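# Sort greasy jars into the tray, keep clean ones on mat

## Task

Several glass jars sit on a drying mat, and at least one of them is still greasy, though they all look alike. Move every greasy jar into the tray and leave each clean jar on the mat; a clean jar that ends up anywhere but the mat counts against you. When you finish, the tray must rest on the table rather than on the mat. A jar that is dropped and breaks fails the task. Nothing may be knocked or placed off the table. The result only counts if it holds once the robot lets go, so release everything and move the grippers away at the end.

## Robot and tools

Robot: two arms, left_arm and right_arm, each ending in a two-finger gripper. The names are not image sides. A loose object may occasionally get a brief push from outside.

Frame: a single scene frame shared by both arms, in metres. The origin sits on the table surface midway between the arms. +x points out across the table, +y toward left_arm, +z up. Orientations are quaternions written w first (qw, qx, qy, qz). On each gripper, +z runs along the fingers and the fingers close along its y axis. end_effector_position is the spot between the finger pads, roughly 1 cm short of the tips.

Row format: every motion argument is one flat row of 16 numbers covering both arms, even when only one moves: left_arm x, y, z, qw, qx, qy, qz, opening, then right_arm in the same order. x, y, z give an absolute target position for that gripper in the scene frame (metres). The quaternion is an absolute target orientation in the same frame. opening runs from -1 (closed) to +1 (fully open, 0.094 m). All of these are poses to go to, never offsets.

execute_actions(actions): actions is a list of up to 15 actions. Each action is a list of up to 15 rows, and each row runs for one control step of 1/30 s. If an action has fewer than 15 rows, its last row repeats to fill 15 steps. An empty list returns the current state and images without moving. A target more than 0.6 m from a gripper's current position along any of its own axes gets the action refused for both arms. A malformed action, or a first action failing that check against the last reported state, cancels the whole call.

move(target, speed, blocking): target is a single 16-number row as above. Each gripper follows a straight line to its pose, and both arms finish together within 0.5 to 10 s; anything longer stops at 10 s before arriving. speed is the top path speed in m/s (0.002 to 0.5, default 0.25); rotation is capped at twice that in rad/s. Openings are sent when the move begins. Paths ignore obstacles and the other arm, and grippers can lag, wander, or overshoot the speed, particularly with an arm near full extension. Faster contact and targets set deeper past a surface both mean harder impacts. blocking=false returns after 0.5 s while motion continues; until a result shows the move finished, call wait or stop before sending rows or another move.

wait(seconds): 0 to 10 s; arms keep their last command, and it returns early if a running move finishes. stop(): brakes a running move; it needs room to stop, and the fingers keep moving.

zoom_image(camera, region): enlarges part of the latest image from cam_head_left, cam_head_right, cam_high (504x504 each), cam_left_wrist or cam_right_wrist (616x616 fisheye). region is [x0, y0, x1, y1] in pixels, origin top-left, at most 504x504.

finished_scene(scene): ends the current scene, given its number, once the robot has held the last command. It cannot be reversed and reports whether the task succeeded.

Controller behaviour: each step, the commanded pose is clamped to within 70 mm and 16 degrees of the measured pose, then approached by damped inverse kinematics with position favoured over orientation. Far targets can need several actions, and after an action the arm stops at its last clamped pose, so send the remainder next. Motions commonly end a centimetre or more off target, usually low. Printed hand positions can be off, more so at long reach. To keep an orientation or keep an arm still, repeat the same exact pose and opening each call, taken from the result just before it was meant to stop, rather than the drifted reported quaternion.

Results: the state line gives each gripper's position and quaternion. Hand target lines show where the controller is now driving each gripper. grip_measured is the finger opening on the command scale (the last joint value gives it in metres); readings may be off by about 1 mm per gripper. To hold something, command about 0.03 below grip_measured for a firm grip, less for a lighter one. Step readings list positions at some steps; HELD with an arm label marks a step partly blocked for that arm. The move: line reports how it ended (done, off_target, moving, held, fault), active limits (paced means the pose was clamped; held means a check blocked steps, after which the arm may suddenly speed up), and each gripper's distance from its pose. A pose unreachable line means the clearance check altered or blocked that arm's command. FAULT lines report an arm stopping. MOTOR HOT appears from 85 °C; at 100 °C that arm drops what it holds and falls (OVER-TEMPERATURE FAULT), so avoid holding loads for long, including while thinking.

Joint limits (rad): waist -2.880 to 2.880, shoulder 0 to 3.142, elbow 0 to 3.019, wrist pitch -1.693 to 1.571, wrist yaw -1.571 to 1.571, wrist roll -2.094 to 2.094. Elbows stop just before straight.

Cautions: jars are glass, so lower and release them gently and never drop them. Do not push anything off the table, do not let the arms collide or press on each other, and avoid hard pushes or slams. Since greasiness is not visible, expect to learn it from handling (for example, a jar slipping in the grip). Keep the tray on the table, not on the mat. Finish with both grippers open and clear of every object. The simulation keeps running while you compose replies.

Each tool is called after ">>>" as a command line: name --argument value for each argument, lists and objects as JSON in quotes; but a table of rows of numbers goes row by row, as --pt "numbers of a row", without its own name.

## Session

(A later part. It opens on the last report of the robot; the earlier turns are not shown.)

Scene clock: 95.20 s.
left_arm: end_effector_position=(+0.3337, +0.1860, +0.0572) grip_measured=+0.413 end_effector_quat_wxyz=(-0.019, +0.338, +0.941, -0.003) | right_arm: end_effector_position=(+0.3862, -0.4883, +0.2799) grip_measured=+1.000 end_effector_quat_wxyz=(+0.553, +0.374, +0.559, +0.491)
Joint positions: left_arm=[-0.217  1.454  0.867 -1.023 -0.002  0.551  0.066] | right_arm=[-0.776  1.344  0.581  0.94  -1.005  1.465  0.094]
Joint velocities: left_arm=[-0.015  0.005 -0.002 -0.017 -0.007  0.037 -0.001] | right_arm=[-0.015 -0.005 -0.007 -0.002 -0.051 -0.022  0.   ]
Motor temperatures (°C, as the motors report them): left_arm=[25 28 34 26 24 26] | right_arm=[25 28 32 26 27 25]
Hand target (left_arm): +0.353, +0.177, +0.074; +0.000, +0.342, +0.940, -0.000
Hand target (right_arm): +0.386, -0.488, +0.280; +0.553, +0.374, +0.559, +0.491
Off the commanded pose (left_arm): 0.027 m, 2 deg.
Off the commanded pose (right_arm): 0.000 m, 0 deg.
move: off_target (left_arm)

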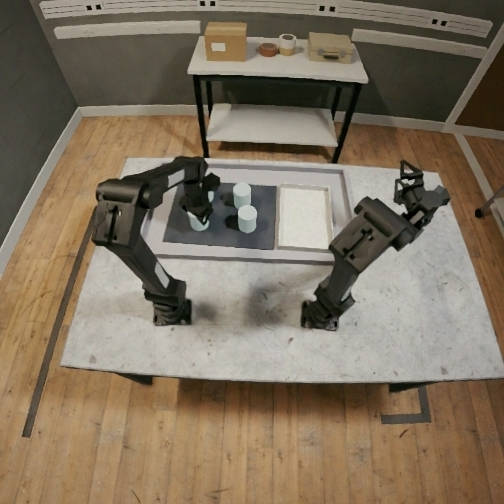

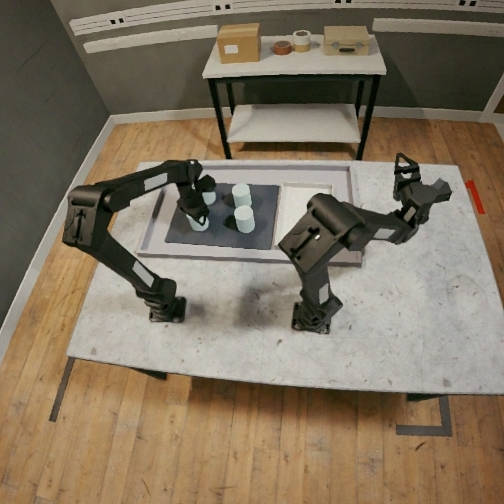

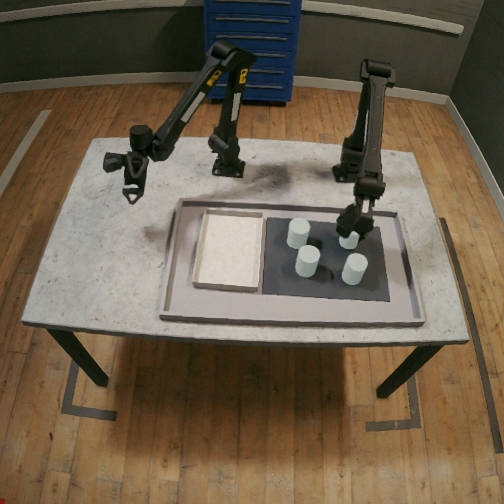

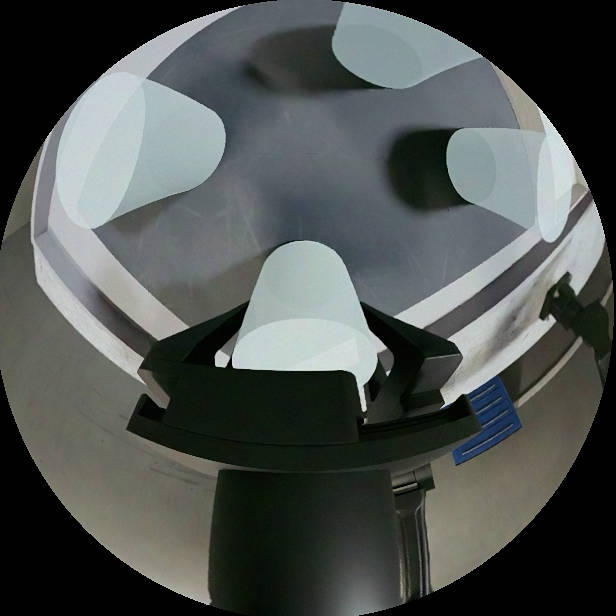

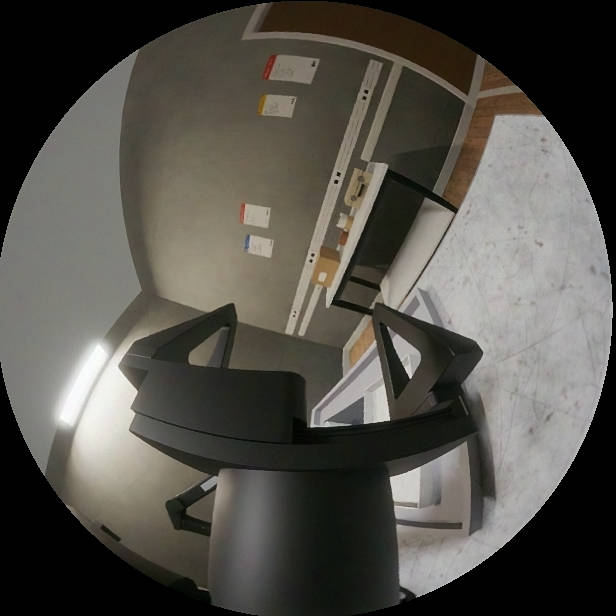

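>>> zoom_image --camera "cam_left_wrist" --region '[220,220,390,390]'

>>> execute_actions --actions '[[[0.354,0.177,0.073,0,0.342,0.94,0,0.413,0.3862,-0.4883,0.2799,0.553,0.374,0.559,0.491,1]],[[0.354,0.177,0.073,0,0.342,0.94,0,0.415,0.3862,-0.4883,0.2799,0.553,0.374,0.559,0.491,1]],[[0.354,0.177,0.073,0,0.342,0.94,0,0.417,0.3862,-0.4883,0.2799,0.553,0.374,0.559,0.491,1]]]'

>>> zoom_image --camera "cam_left_wrist" --region '[220,220,390,390]'

Region (220, 220, 390, 390) of cam_left_wrist's 616x616 image, scaled by 2.965, with more detail than that image has.

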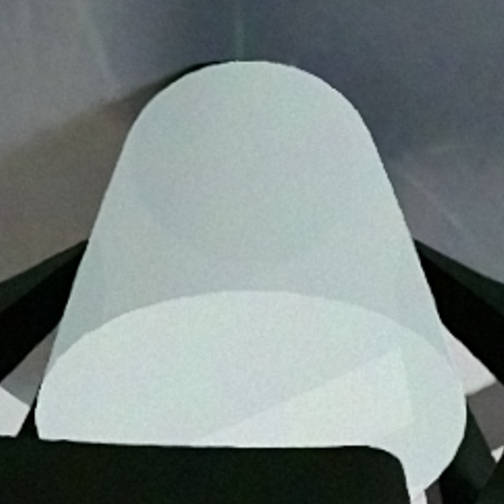

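Scene clock: 96.83 s.
left_arm: end_effector_position=(+0.3337, +0.1860, +0.0573) grip_measured=+0.416 end_effector_quat_wxyz=(-0.020, +0.338, +0.941, -0.003) | right_arm: end_effector_position=(+0.3862, -0.4883, +0.2799) grip_measured=+1.000 end_effector_quat_wxyz=(+0.553, +0.374, +0.559, +0.491)
Joint positions: left_arm=[-0.217  1.454  0.867 -1.023 -0.002  0.55   0.067] | right_arm=[-0.776  1.344  0.581  0.94  -1.005  1.465  0.094]
Joint velocities: left_arm=[-0.005 -0.005 -0.007 -0.002 -0.081  0.022 -0.001] | right_arm=[-0.015 -0.005  0.002 -0.007 -0.037 -0.051  0.   ]
Motor temperatures (°C, as the motors report them): left_arm=[25 28 34 26 24 26] | right_arm=[25 28 32 26 27 25]
Hand target (left_arm): +0.353, +0.177, +0.074; +0.000, +0.342, +0.940, +0.000
Hand target (right_arm): +0.386, -0.488, +0.280; +0.553, +0.374, +0.559, +0.491
Off the commanded pose (left_arm): 0.027 m, 2 deg.
Off the commanded pose (right_arm): 0.000 m, 0 deg.
Step readings (end_effector_position; steps 1 to 15: 1st action; 16 to 30: 2nd action; 31 to 45: 3rd action):
0: left_arm (+0.3337, +0.1860, +0.0572) | right_arm (+0.3862, -0.4883, +0.2799)
1: left_arm (+0.3337, +0.1860, +0.0572) | right_arm (+0.3862, -0.4883, +0.2799)
2: left_arm (+0.3337, +0.1860, +0.0572) | right_arm (+0.3862, -0.4883, +0.2799)
4: left_arm (+0.3337, +0.1860, +0.0572) | right_arm (+0.3862, -0.4883, +0.2799)
8: left_arm (+0.3337, +0.1860, +0.0572) | right_arm (+0.3862, -0.4883, +0.2799)
15: left_arm (+0.3337, +0.1860, +0.0572) | right_arm (+0.3862, -0.4883, +0.2799)
16: left_arm (+0.3337, +0.1860, +0.0572) | right_arm (+0.3862, -0.4883, +0.2799)
17: left_arm (+0.3337, +0.1860, +0.0572) | right_arm (+0.3862, -0.4883, +0.2799)
19: left_arm (+0.3337, +0.1860, +0.0572) | right_arm (+0.3862, -0.4883, +0.2799)
23: left_arm (+0.3337, +0.1860, +0.0572) | right_arm (+0.3862, -0.4883, +0.2799)
30: left_arm (+0.3337, +0.1860, +0.0572) | right_arm (+0.3862, -0.4883, +0.2799)
31: left_arm (+0.3337, +0.1860, +0.0572) | right_arm (+0.3862, -0.4883, +0.2799)
32: left_arm (+0.3337, +0.1860, +0.0572) | right_arm (+0.3862, -0.4883, +0.2799)
34: left_arm (+0.3337, +0.1860, +0.0572) | right_arm (+0.3862, -0.4883, +0.2799)
38: left_arm (+0.3337, +0.1860, +0.0573) | right_arm (+0.3862, -0.4883, +0.2799)
45: end_effector_position above

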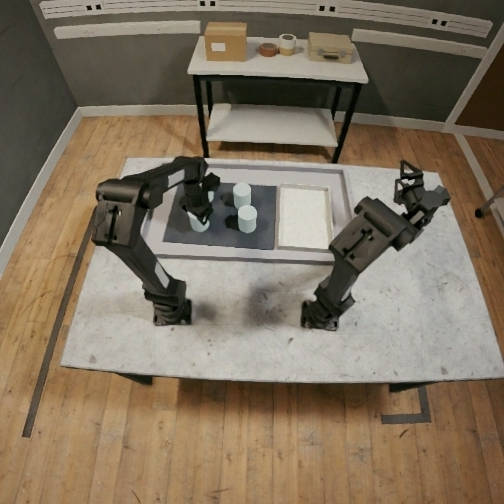

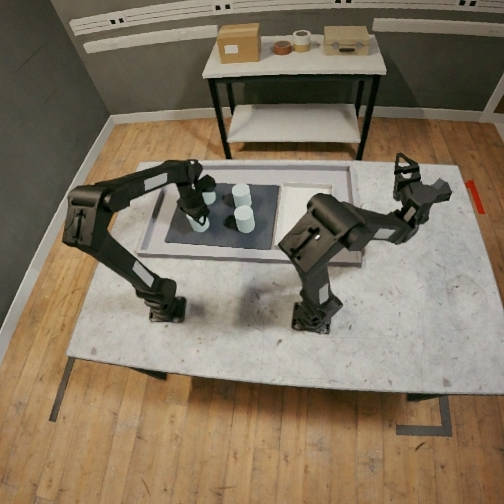

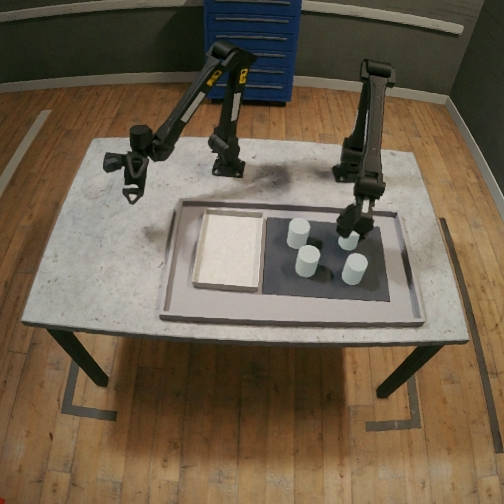

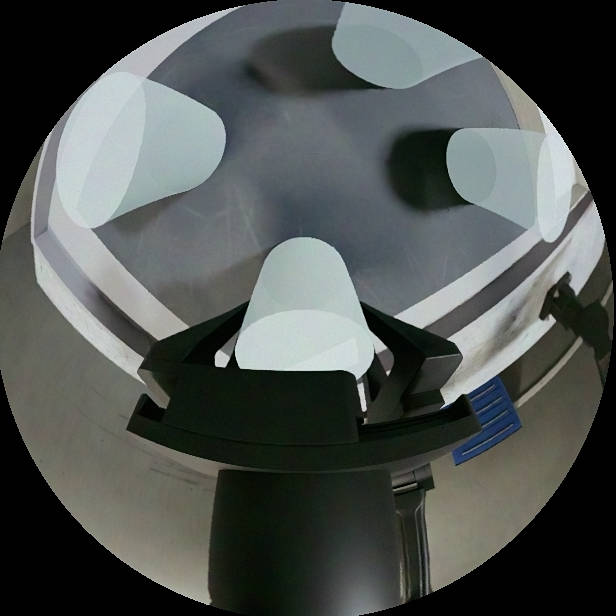

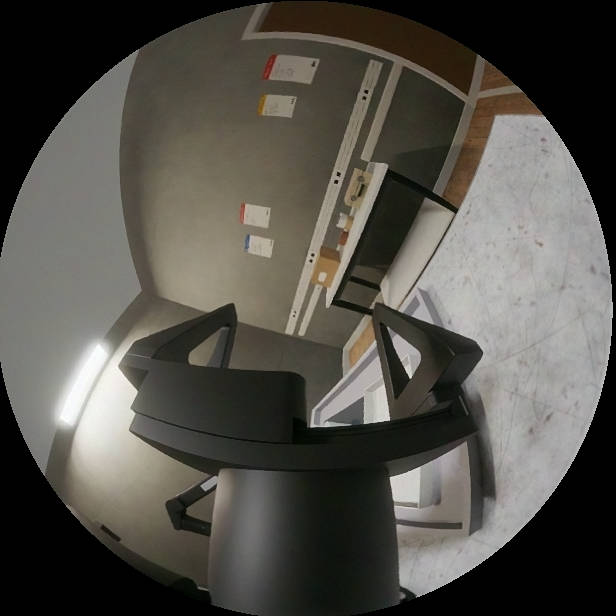

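Region (220, 220, 390, 390) of cam_left_wrist's 616x616 image, scaled by 2.965, with more detail than that image has.

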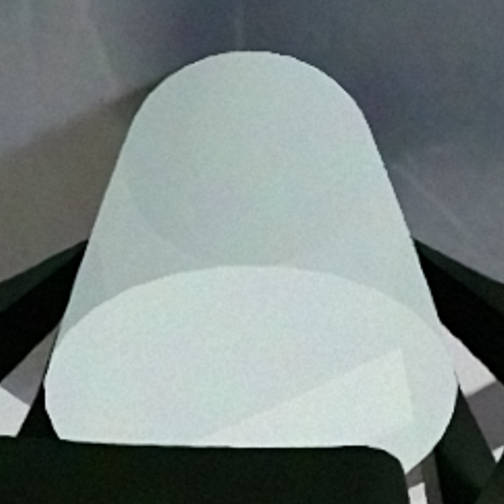

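>>> move --target '[0.337,0.181,0.047,0,0.342,0.94,0,0.5,0.3862,-0.4883,0.2799,0.553,0.374,0.559,0.491,1]' --speed 0.04

>>> execute_actions --actions '[[[0.337,0.181,0.047,0,0.342,0.94,0,0.47,0.3862,-0.4883,0.2799,0.553,0.374,0.559,0.491,1],[0.337,0.181,0.047,0,0.342,0.94,0,0.45,0.3862,-0.4883,0.2799,0.553,0.374,0.559,0.491,1],[0.337,0.181,0.047,0,0.342,0.94,0,0.44,0.3862,-0.4883,0.2799,0.553,0.374,0.559,0.491,1],[0.337,0.181,0.047,0,0.342,0.94,0,0.43,0.3862,-0.4883,0.2799,0.553,0.374,0.559,0.491,1],[0.337,0.181,0.047,0,0.342,0.94,0,0.42,0.3862,-0.4883,0.2799,0.553,0.374,0.559,0.491,1],[0.337,0.181,0.047,0,0.342,0.94,0,0.41,0.3862,-0.4883,0.2799,0.553,0.374,0.559,0.491,1],[0.337,0.181,0.047,0,0.342,0.94,0,0.40,0.3862,-0.4883,0.2799,0.553,0.374,0.559,0.491,1],[0.337,0.181,0.047,0,0.342,0.94,0,0.39,0.3862,-0.4883,0.2799,0.553,0.374,0.559,0.491,1],[0.337,0.181,0.047,0,0.342,0.94,0,0.38,0.3862,-0.4883,0.2799,0.553,0.374,0.559,0.491,1],[0.337,0.181,0.047,0,0.342,0.94,0,0.37,0.3862,-0.4883,0.2799,0.553,0.374,0.559,0.491,1],[0.337,0.181,0.047,0,0.342,0.94,0,0.36,0.3862,-0.4883,0.2799,0.553,0.374,0.559,0.491,1]]]'

Scene clock: 98.07 s.
left_arm: end_effector_position=(+0.3349, +0.1858, +0.0483) grip_measured=+0.498 end_effector_quat_wxyz=(-0.005, +0.338, +0.941, -0.000) | right_arm: end_effector_position=(+0.3862, -0.4883, +0.2799) grip_measured=+1.000 end_effector_quat_wxyz=(+0.553, +0.374, +0.559, +0.491)
Joint positions: left_arm=[-0.217  1.454  0.839 -0.966 -0.002  0.55   0.07 ] | right_arm=[-0.776  1.344  0.581  0.94  -1.005  1.465  0.094]
Joint velocities: left_arm=[-0.015 -0.024 -0.017 -0.007 -0.081  0.037 -0.001] | right_arm=[-0.015  0.005  0.002 -0.012 -0.066  0.095  0.   ]
Motor temperatures (°C, as the motors report them): left_arm=[25 28 34 26 24 26] | right_arm=[25 28 32 26 27 25]
Hand target (left_arm): +0.337, +0.181, +0.047; +0.000, +0.342, +0.940, +0.000
Hand target (right_arm): +0.386, -0.488, +0.280; +0.553, +0.374, +0.559, +0.491
Off the commanded pose (left_arm): 0.005 m, 1 deg.
Off the commanded pose (right_arm): 0.000 m, 0 deg.
move: done

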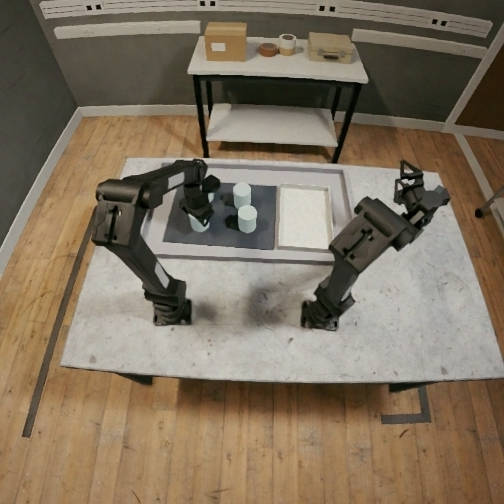

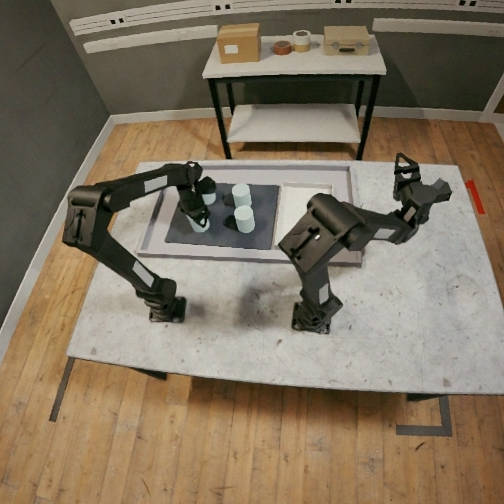

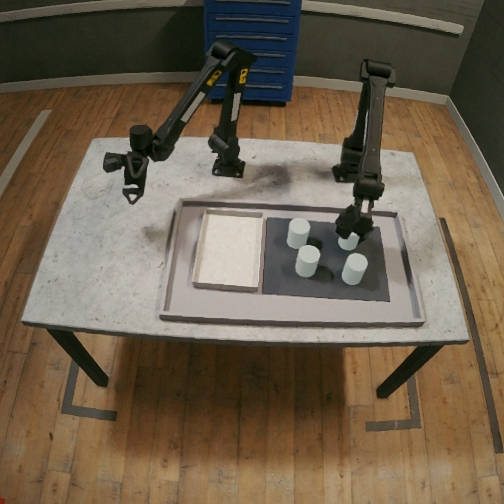

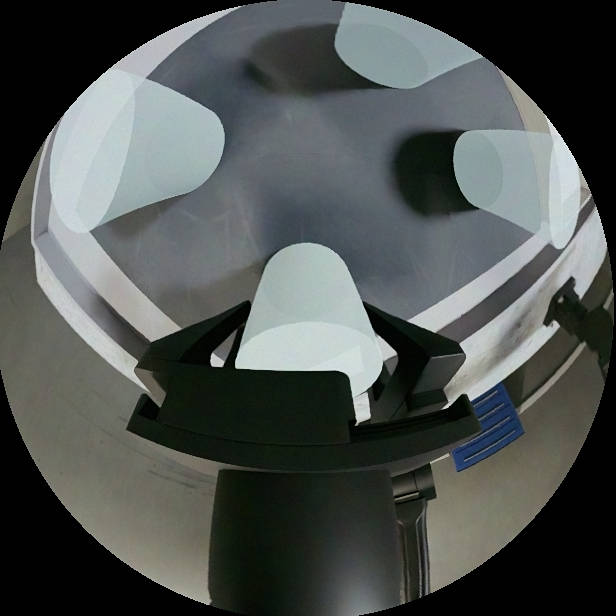

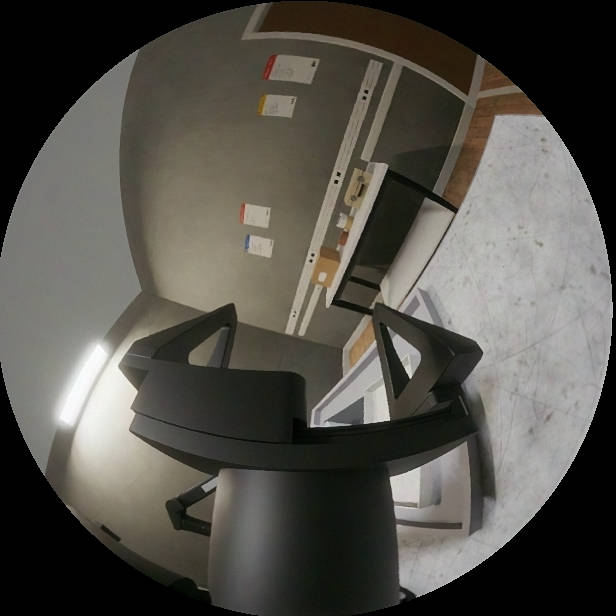

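Scene clock: 98.57 s.
left_arm: end_effector_position=(+0.3350, +0.1857, +0.0483) grip_measured=+0.388 end_effector_quat_wxyz=(-0.005, +0.338, +0.941, -0.000) | right_arm: end_effector_position=(+0.3862, -0.4883, +0.2799) grip_measured=+1.000 end_effector_quat_wxyz=(+0.553, +0.374, +0.559, +0.491)
Joint positions: left_arm=[-0.217  1.454  0.839 -0.965 -0.001  0.55   0.065] | right_arm=[-0.776  1.344  0.581  0.94  -1.005  1.465  0.094]
Joint velocities: left_arm=[ 0.005 -0.005 -0.012  0.007  0.007  0.007 -0.001] | right_arm=[ 0.005  0.015  0.007  0.012 -0.051  0.022  0.   ]
Motor temperatures (°C, as the motors report them): left_arm=[25 28 34 26 24 26] | right_arm=[25 28 32 26 27 25]
Hand target (left_arm): +0.337, +0.181, +0.047; -0.000, +0.342, +0.940, -0.000
Hand target (right_arm): +0.386, -0.488, +0.280; +0.553, +0.374, +0.559, +0.491
Off the commanded pose (left_arm): 0.005 m, 1 deg.
Off the commanded pose (right_arm): 0.000 m, 0 deg.
Step readings (end_effector_position):
0: left_arm (+0.3349, +0.1858, +0.0483) | right_arm (+0.3862, -0.4883, +0.2799)
1: left_arm (+0.3349, +0.1858, +0.0483) | right_arm (+0.3862, -0.4883, +0.2799)
2: left_arm (+0.3349, +0.1857, +0.0483) | right_arm (+0.3862, -0.4883, +0.2799)
4: left_arm (+0.3349, +0.1857, +0.0483) | right_arm (+0.3862, -0.4883, +0.2799)
8: left_arm (+0.3349, +0.1857, +0.0483) | right_arm (+0.3862, -0.4883, +0.2799)
15: end_effector_position above

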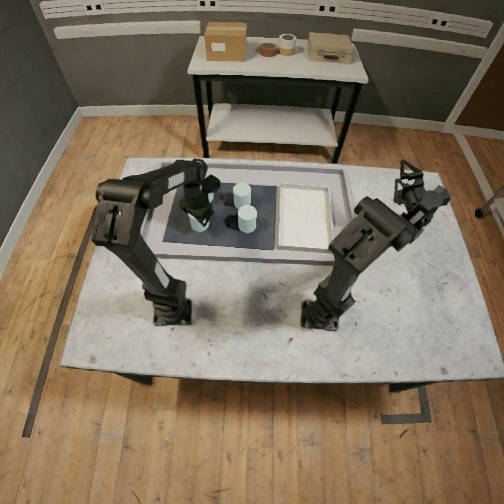

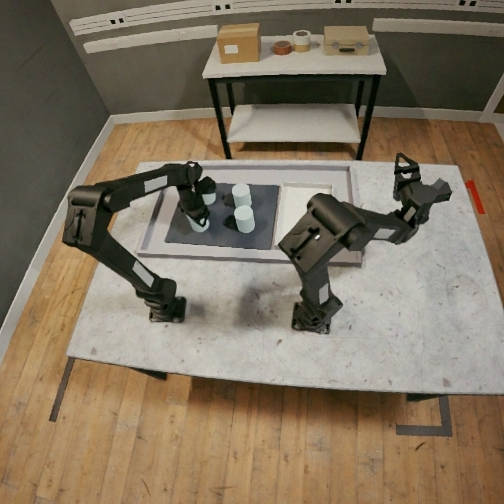

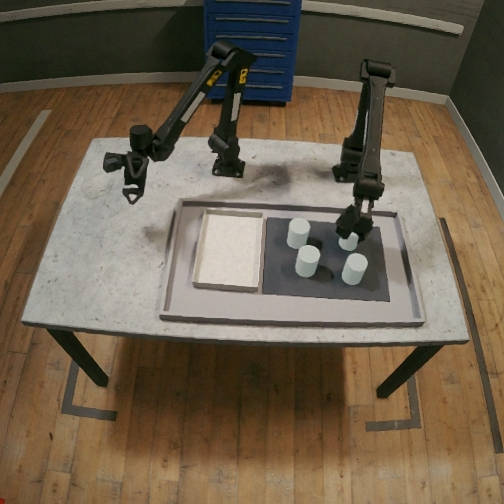

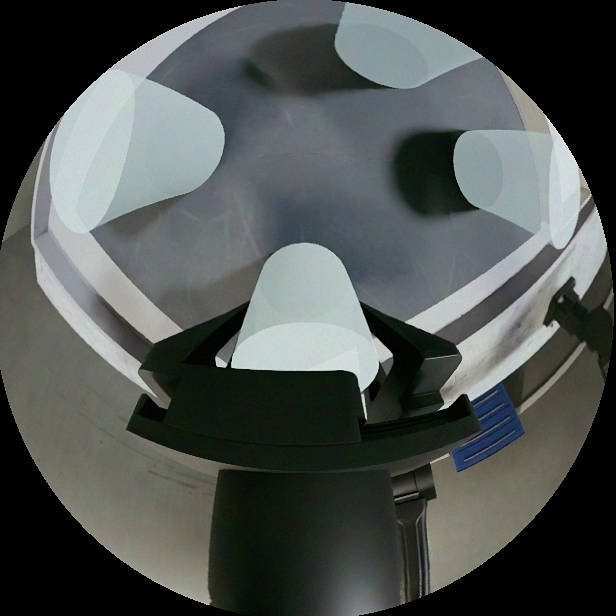

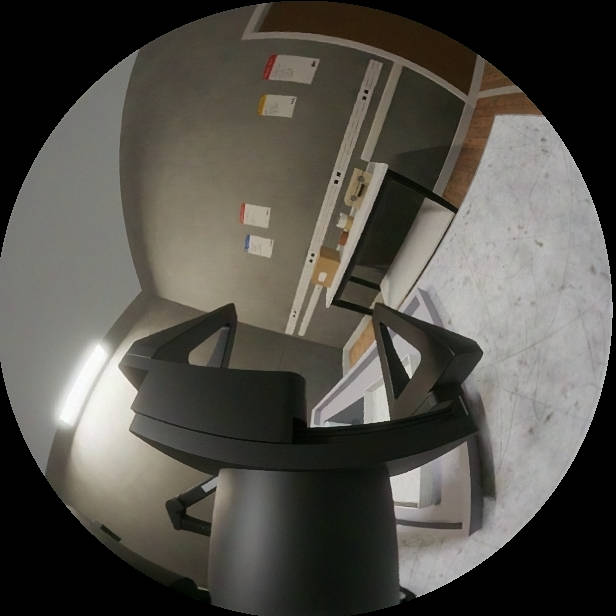

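>>> move --target '[0.35,0.178,0.2,0,0.342,0.94,0,0.36,0.3862,-0.4883,0.2799,0.553,0.374,0.559,0.491,1]' --speed 0.12

>>> move --target '[0.335,-0.17,0.2,0,0.342,0.94,0,0.36,0.3862,-0.4883,0.2799,0.553,0.374,0.559,0.491,1]' --speed 0.2

Scene clock: 100.80 s.
left_arm: end_effector_position=(+0.3328, +0.1860, +0.1732) grip_measured=+0.388 end_effector_quat_wxyz=(-0.032, +0.337, +0.941, -0.006) | right_arm: end_effector_position=(+0.3862, -0.4883, +0.2799) grip_measured=+1.000 end_effector_quat_wxyz=(+0.553, +0.374, +0.559, +0.491)
Joint positions: left_arm=[-0.217  1.333  1.079 -1.381 -0.001  0.55   0.065] | right_arm=[-0.776  1.344  0.581  0.94  -1.005  1.465  0.094]
Joint velocities: left_arm=[-0.015 -0.015  0.002 -0.012 -0.066 -0.081 -0.   ] | right_arm=[-0.015  0.005  0.002 -0.002  0.066 -0.095  0.   ]
Motor temperatures (°C, as the motors report them): left_arm=[25 28 34 26 24 26] | right_arm=[25 28 32 26 27 25]
Hand target (left_arm): +0.345, +0.179, +0.201; +0.000, +0.342, +0.940, -0.000
Hand target (right_arm): +0.386, -0.488, +0.280; +0.553, +0.374, +0.559, +0.491
Off the commanded pose (left_arm): 0.033 m, 4 deg.
Off the commanded pose (right_arm): 0.000 m, 0 deg.
move: off_target (left_arm)

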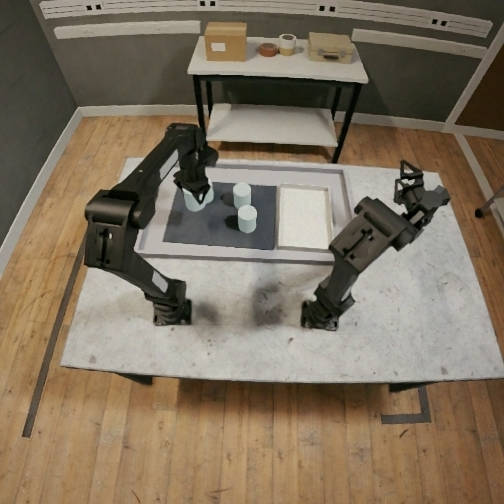

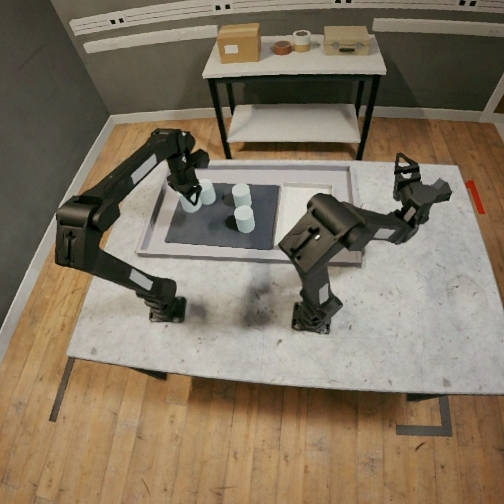

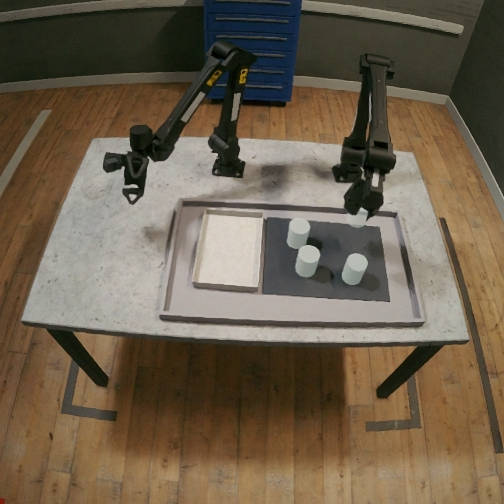

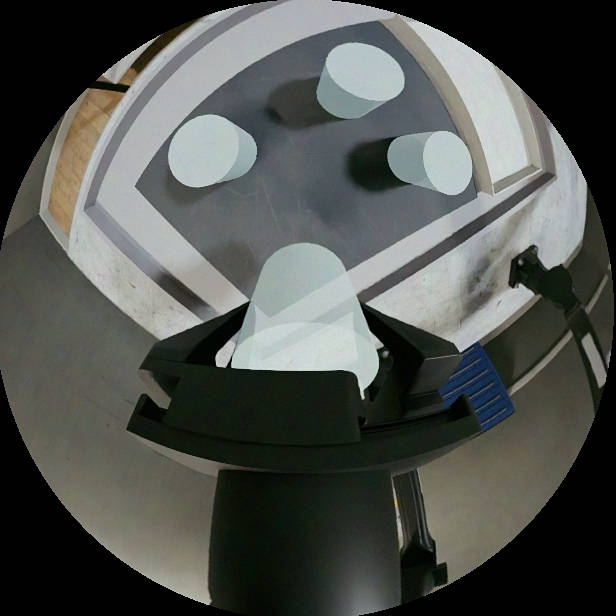

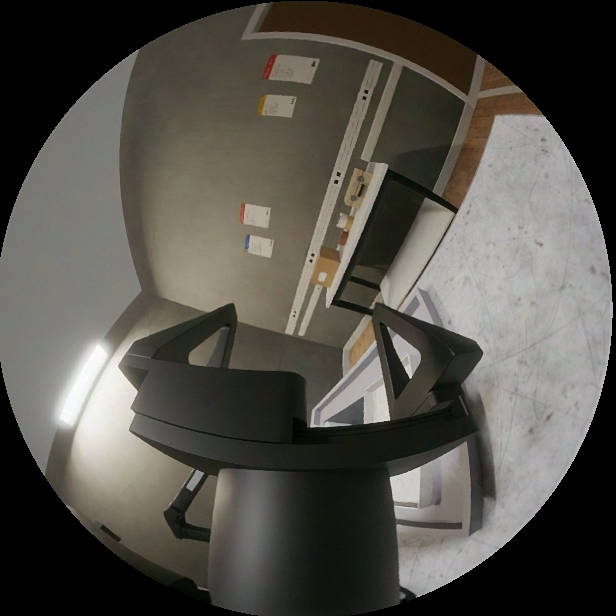

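Scene clock: 103.07 s.
left_arm: end_effector_position=(+0.3226, -0.1554, +0.1810) grip_measured=+0.388 end_effector_quat_wxyz=(-0.022, +0.344, +0.939, +0.007) | right_arm: end_effector_position=(+0.3862, -0.4883, +0.2799) grip_measured=+1.000 end_effector_quat_wxyz=(+0.553, +0.374, +0.559, +0.491)
Joint positions: left_arm=[-0.931  1.738  1.564 -1.442  0.008 -0.149  0.065] | right_arm=[-0.776  1.344  0.581  0.94  -1.005  1.465  0.094]
Joint velocities: left_arm=[-0.005  0.005 -0.007  0.007  0.051 -0.037 -0.001] | right_arm=[ 0.024  0.015 -0.012 -0.017 -0.081  0.037  0.   ]
Motor temperatures (°C, as the motors report them): left_arm=[25 28 35 26 24 26] | right_arm=[25 28 32 26 27 25]
Hand target (left_arm): +0.332, -0.168, +0.202; -0.000, +0.342, +0.940, -0.003
Hand target (right_arm): +0.386, -0.488, +0.280; +0.553, +0.374, +0.559, +0.491
Off the commanded pose (left_arm): 0.027 m, 3 deg.
Off the commanded pose (right_arm): 0.000 m, 0 deg.
move: off_target (left_arm)

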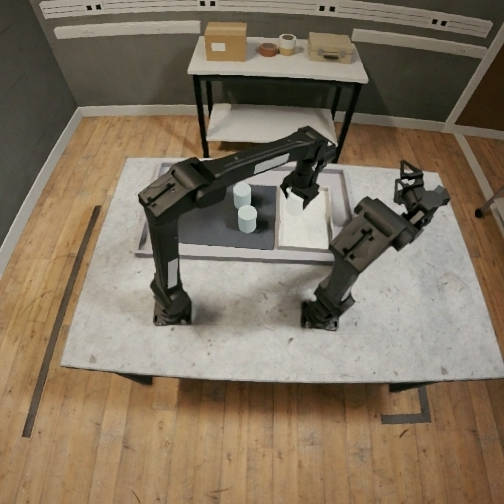

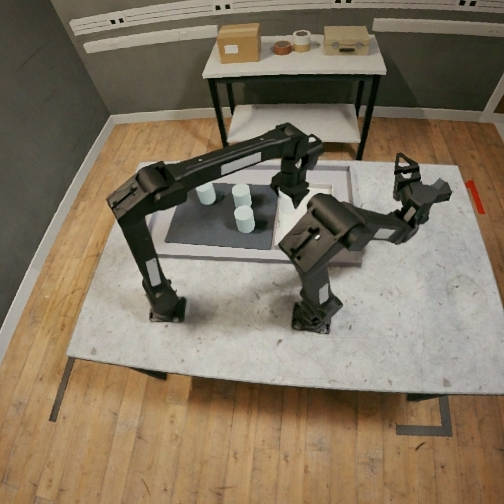

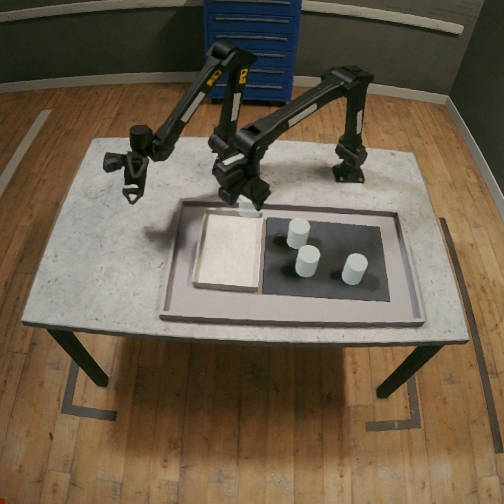

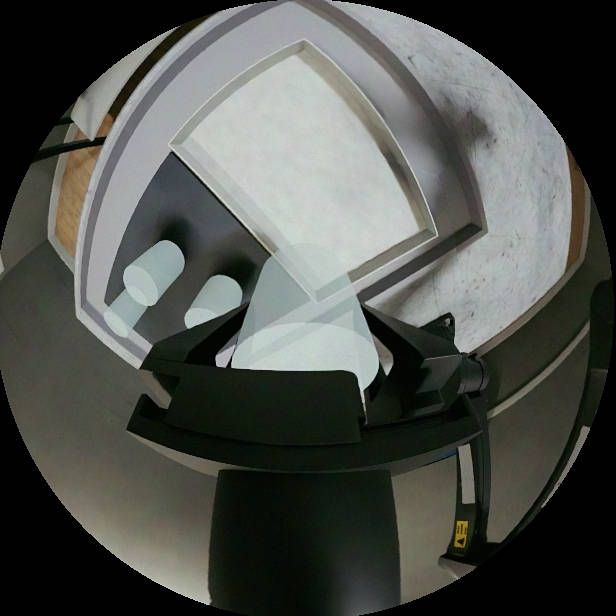

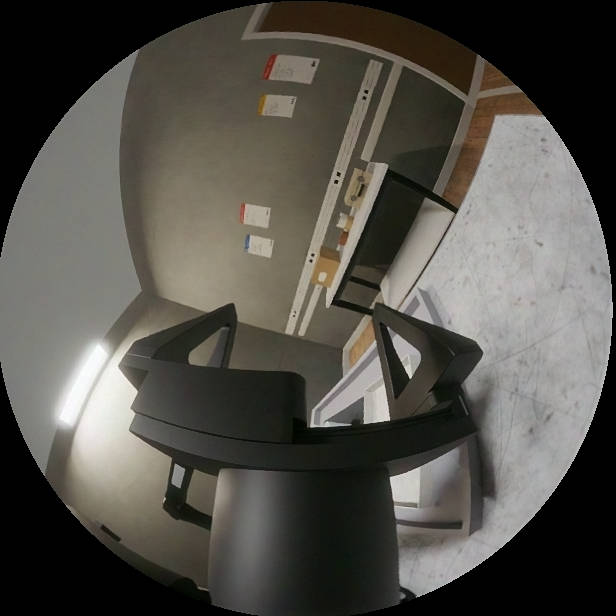

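>>> move --target '[0.315,-0.175,0.1,0,0.342,0.94,0,0.36,0.3862,-0.4883,0.2799,0.553,0.374,0.559,0.491,1]' --speed 0.1

Scene clock: 104.43 s.
left_arm: end_effector_position=(+0.3173, -0.1675, +0.0977) grip_measured=+0.388 end_effector_quat_wxyz=(-0.009, +0.339, +0.941, +0.004) | right_arm: end_effector_position=(+0.3862, -0.4883, +0.2799) grip_measured=+1.000 end_effector_quat_wxyz=(+0.553, +0.374, +0.559, +0.491)
Joint positions: left_arm=[-0.955  1.795  1.417 -1.212  0.003 -0.185  0.065] | right_arm=[-0.776  1.344  0.581  0.94  -1.005  1.465  0.094]
Joint velocities: left_arm=[ 0.005  0.005 -0.017 -0.007 -0.081  0.022  0.   ] | right_arm=[ 0.005 -0.024 -0.007  0.007  0.11  -0.095  0.   ]
Motor temperatures (°C, as the motors report them): left_arm=[25 28 35 26 24 26] | right_arm=[25 28 32 26 27 25]
Hand target (left_arm): +0.316, -0.176, +0.100; -0.000, +0.342, +0.940, +0.000
Hand target (right_arm): +0.386, -0.488, +0.280; +0.553, +0.374, +0.559, +0.491
Off the commanded pose (left_arm): 0.008 m, 1 deg.
Off the commanded pose (right_arm): 0.000 m, 0 deg.
move: done

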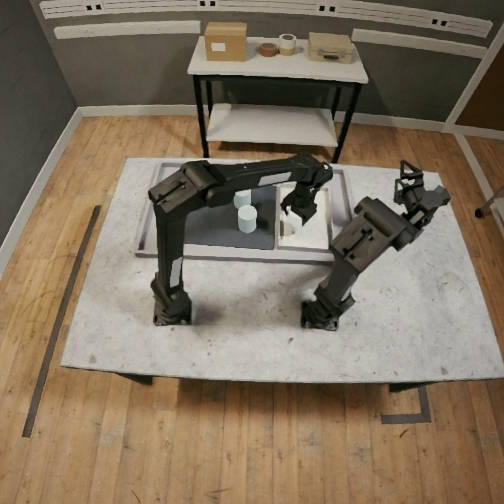

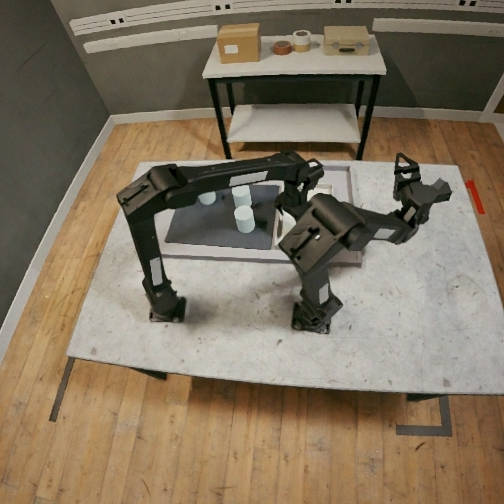

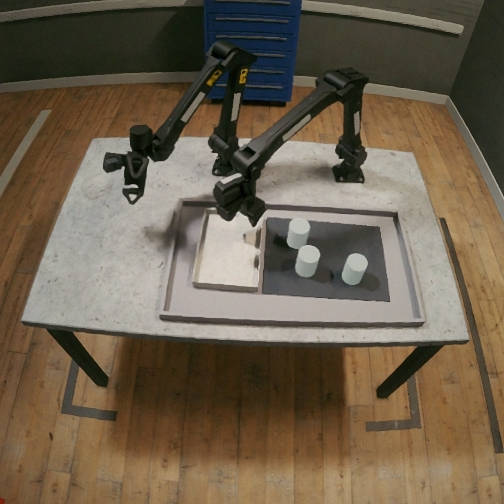

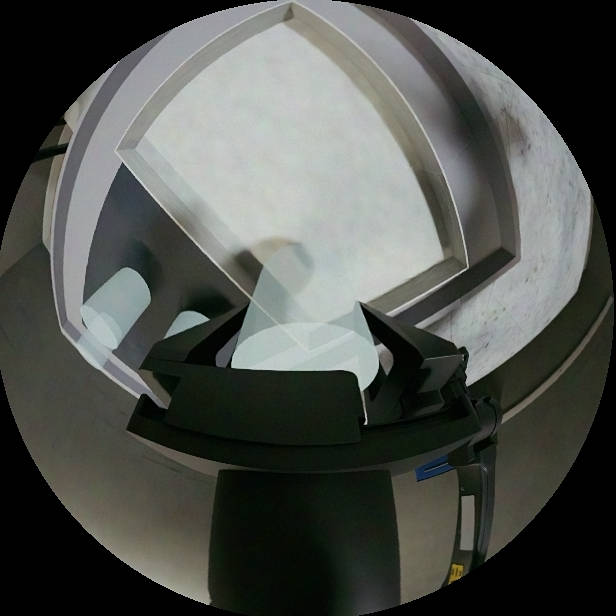

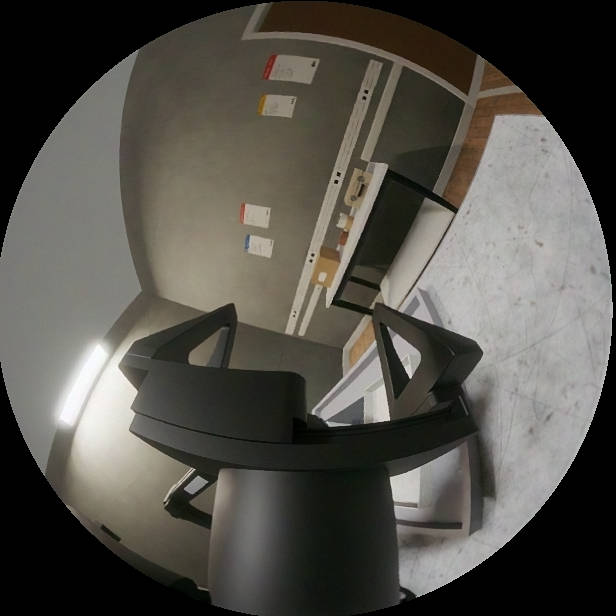

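>>> move --target '[0.318,-0.181,0.066,0,0.342,0.94,0,0.36,0.3862,-0.4883,0.2799,0.553,0.374,0.559,0.491,1]' --speed 0.05

>>> zoom_image --camera "cam_head_left" --region '[250,160,360,270]'

Scene clock: 105.67 s.
left_arm: end_effector_position=(+0.3214, -0.1724, +0.0669) grip_measured=+0.388 end_effector_quat_wxyz=(-0.006, +0.338, +0.941, +0.002) | right_arm: end_effector_position=(+0.3862, -0.4883, +0.2799) grip_measured=+1.000 end_effector_quat_wxyz=(+0.553, +0.374, +0.559, +0.491)
Joint positions: left_arm=[-0.955  1.839  1.393 -1.137  0.003 -0.188  0.065] | right_arm=[-0.776  1.344  0.581  0.94  -1.005  1.465  0.094]
Joint velocities: left_arm=[ 0.005 -0.005 -0.012 -0.002 -0.066 -0.081 -0.001] | right_arm=[ 0.015 -0.005 -0.017 -0.007  0.007 -0.037  0.   ]
Motor temperatures (°C, as the motors report them): left_arm=[25 28 35 26 24 26] | right_arm=[25 28 32 26 27 25]
Hand target (left_arm): +0.318, -0.181, +0.066; +0.000, +0.342, +0.940, -0.000
Hand target (right_arm): +0.386, -0.488, +0.280; +0.553, +0.374, +0.559, +0.491
Off the commanded pose (left_arm): 0.009 m, 1 deg.
Off the commanded pose (right_arm): 0.000 m, 0 deg.
move: done

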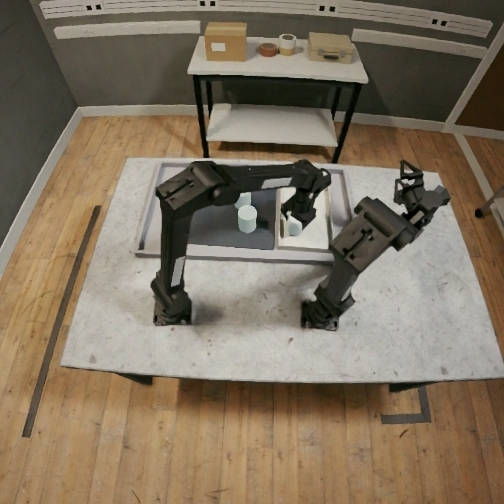

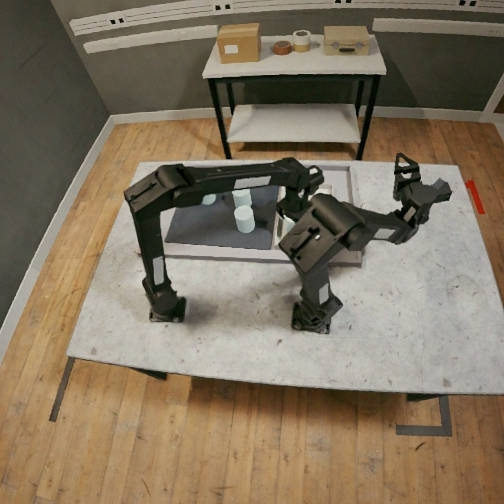

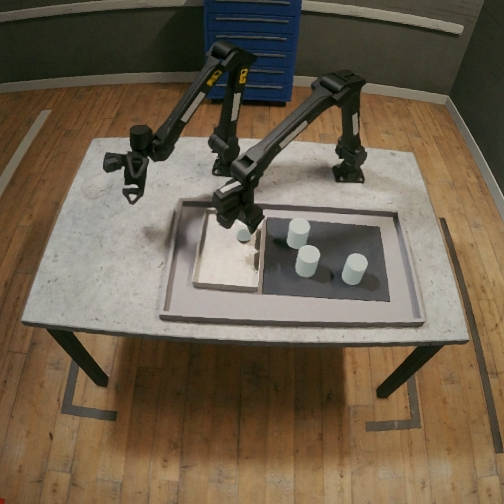

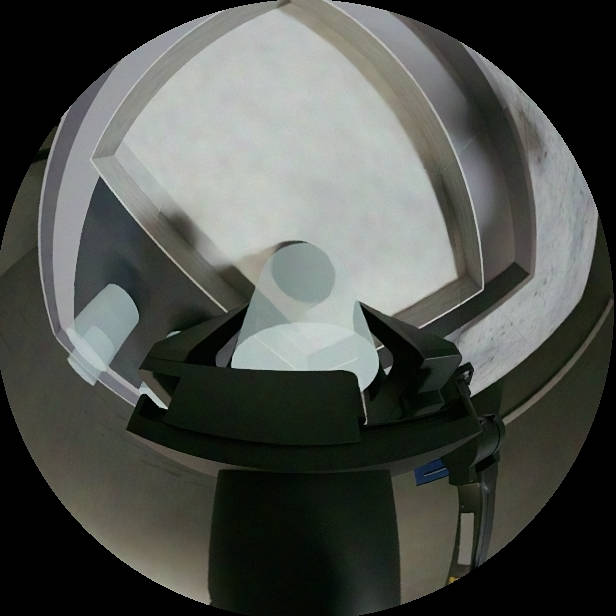

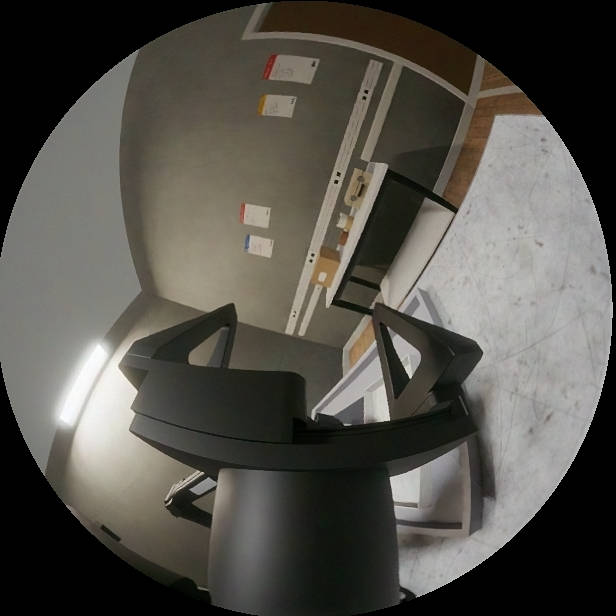

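Region (250, 160, 360, 270) of cam_head_left's 504x504 image, scaled by 4.582, with more detail than that image has.

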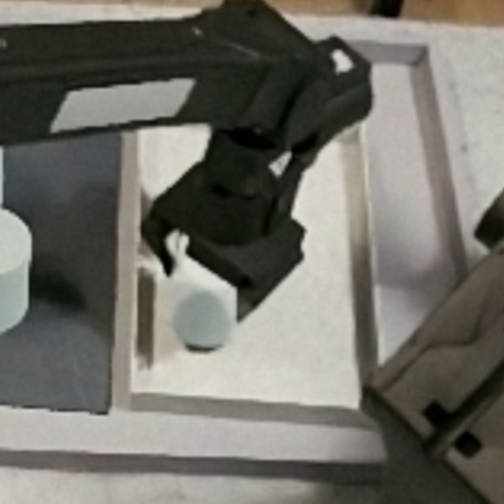

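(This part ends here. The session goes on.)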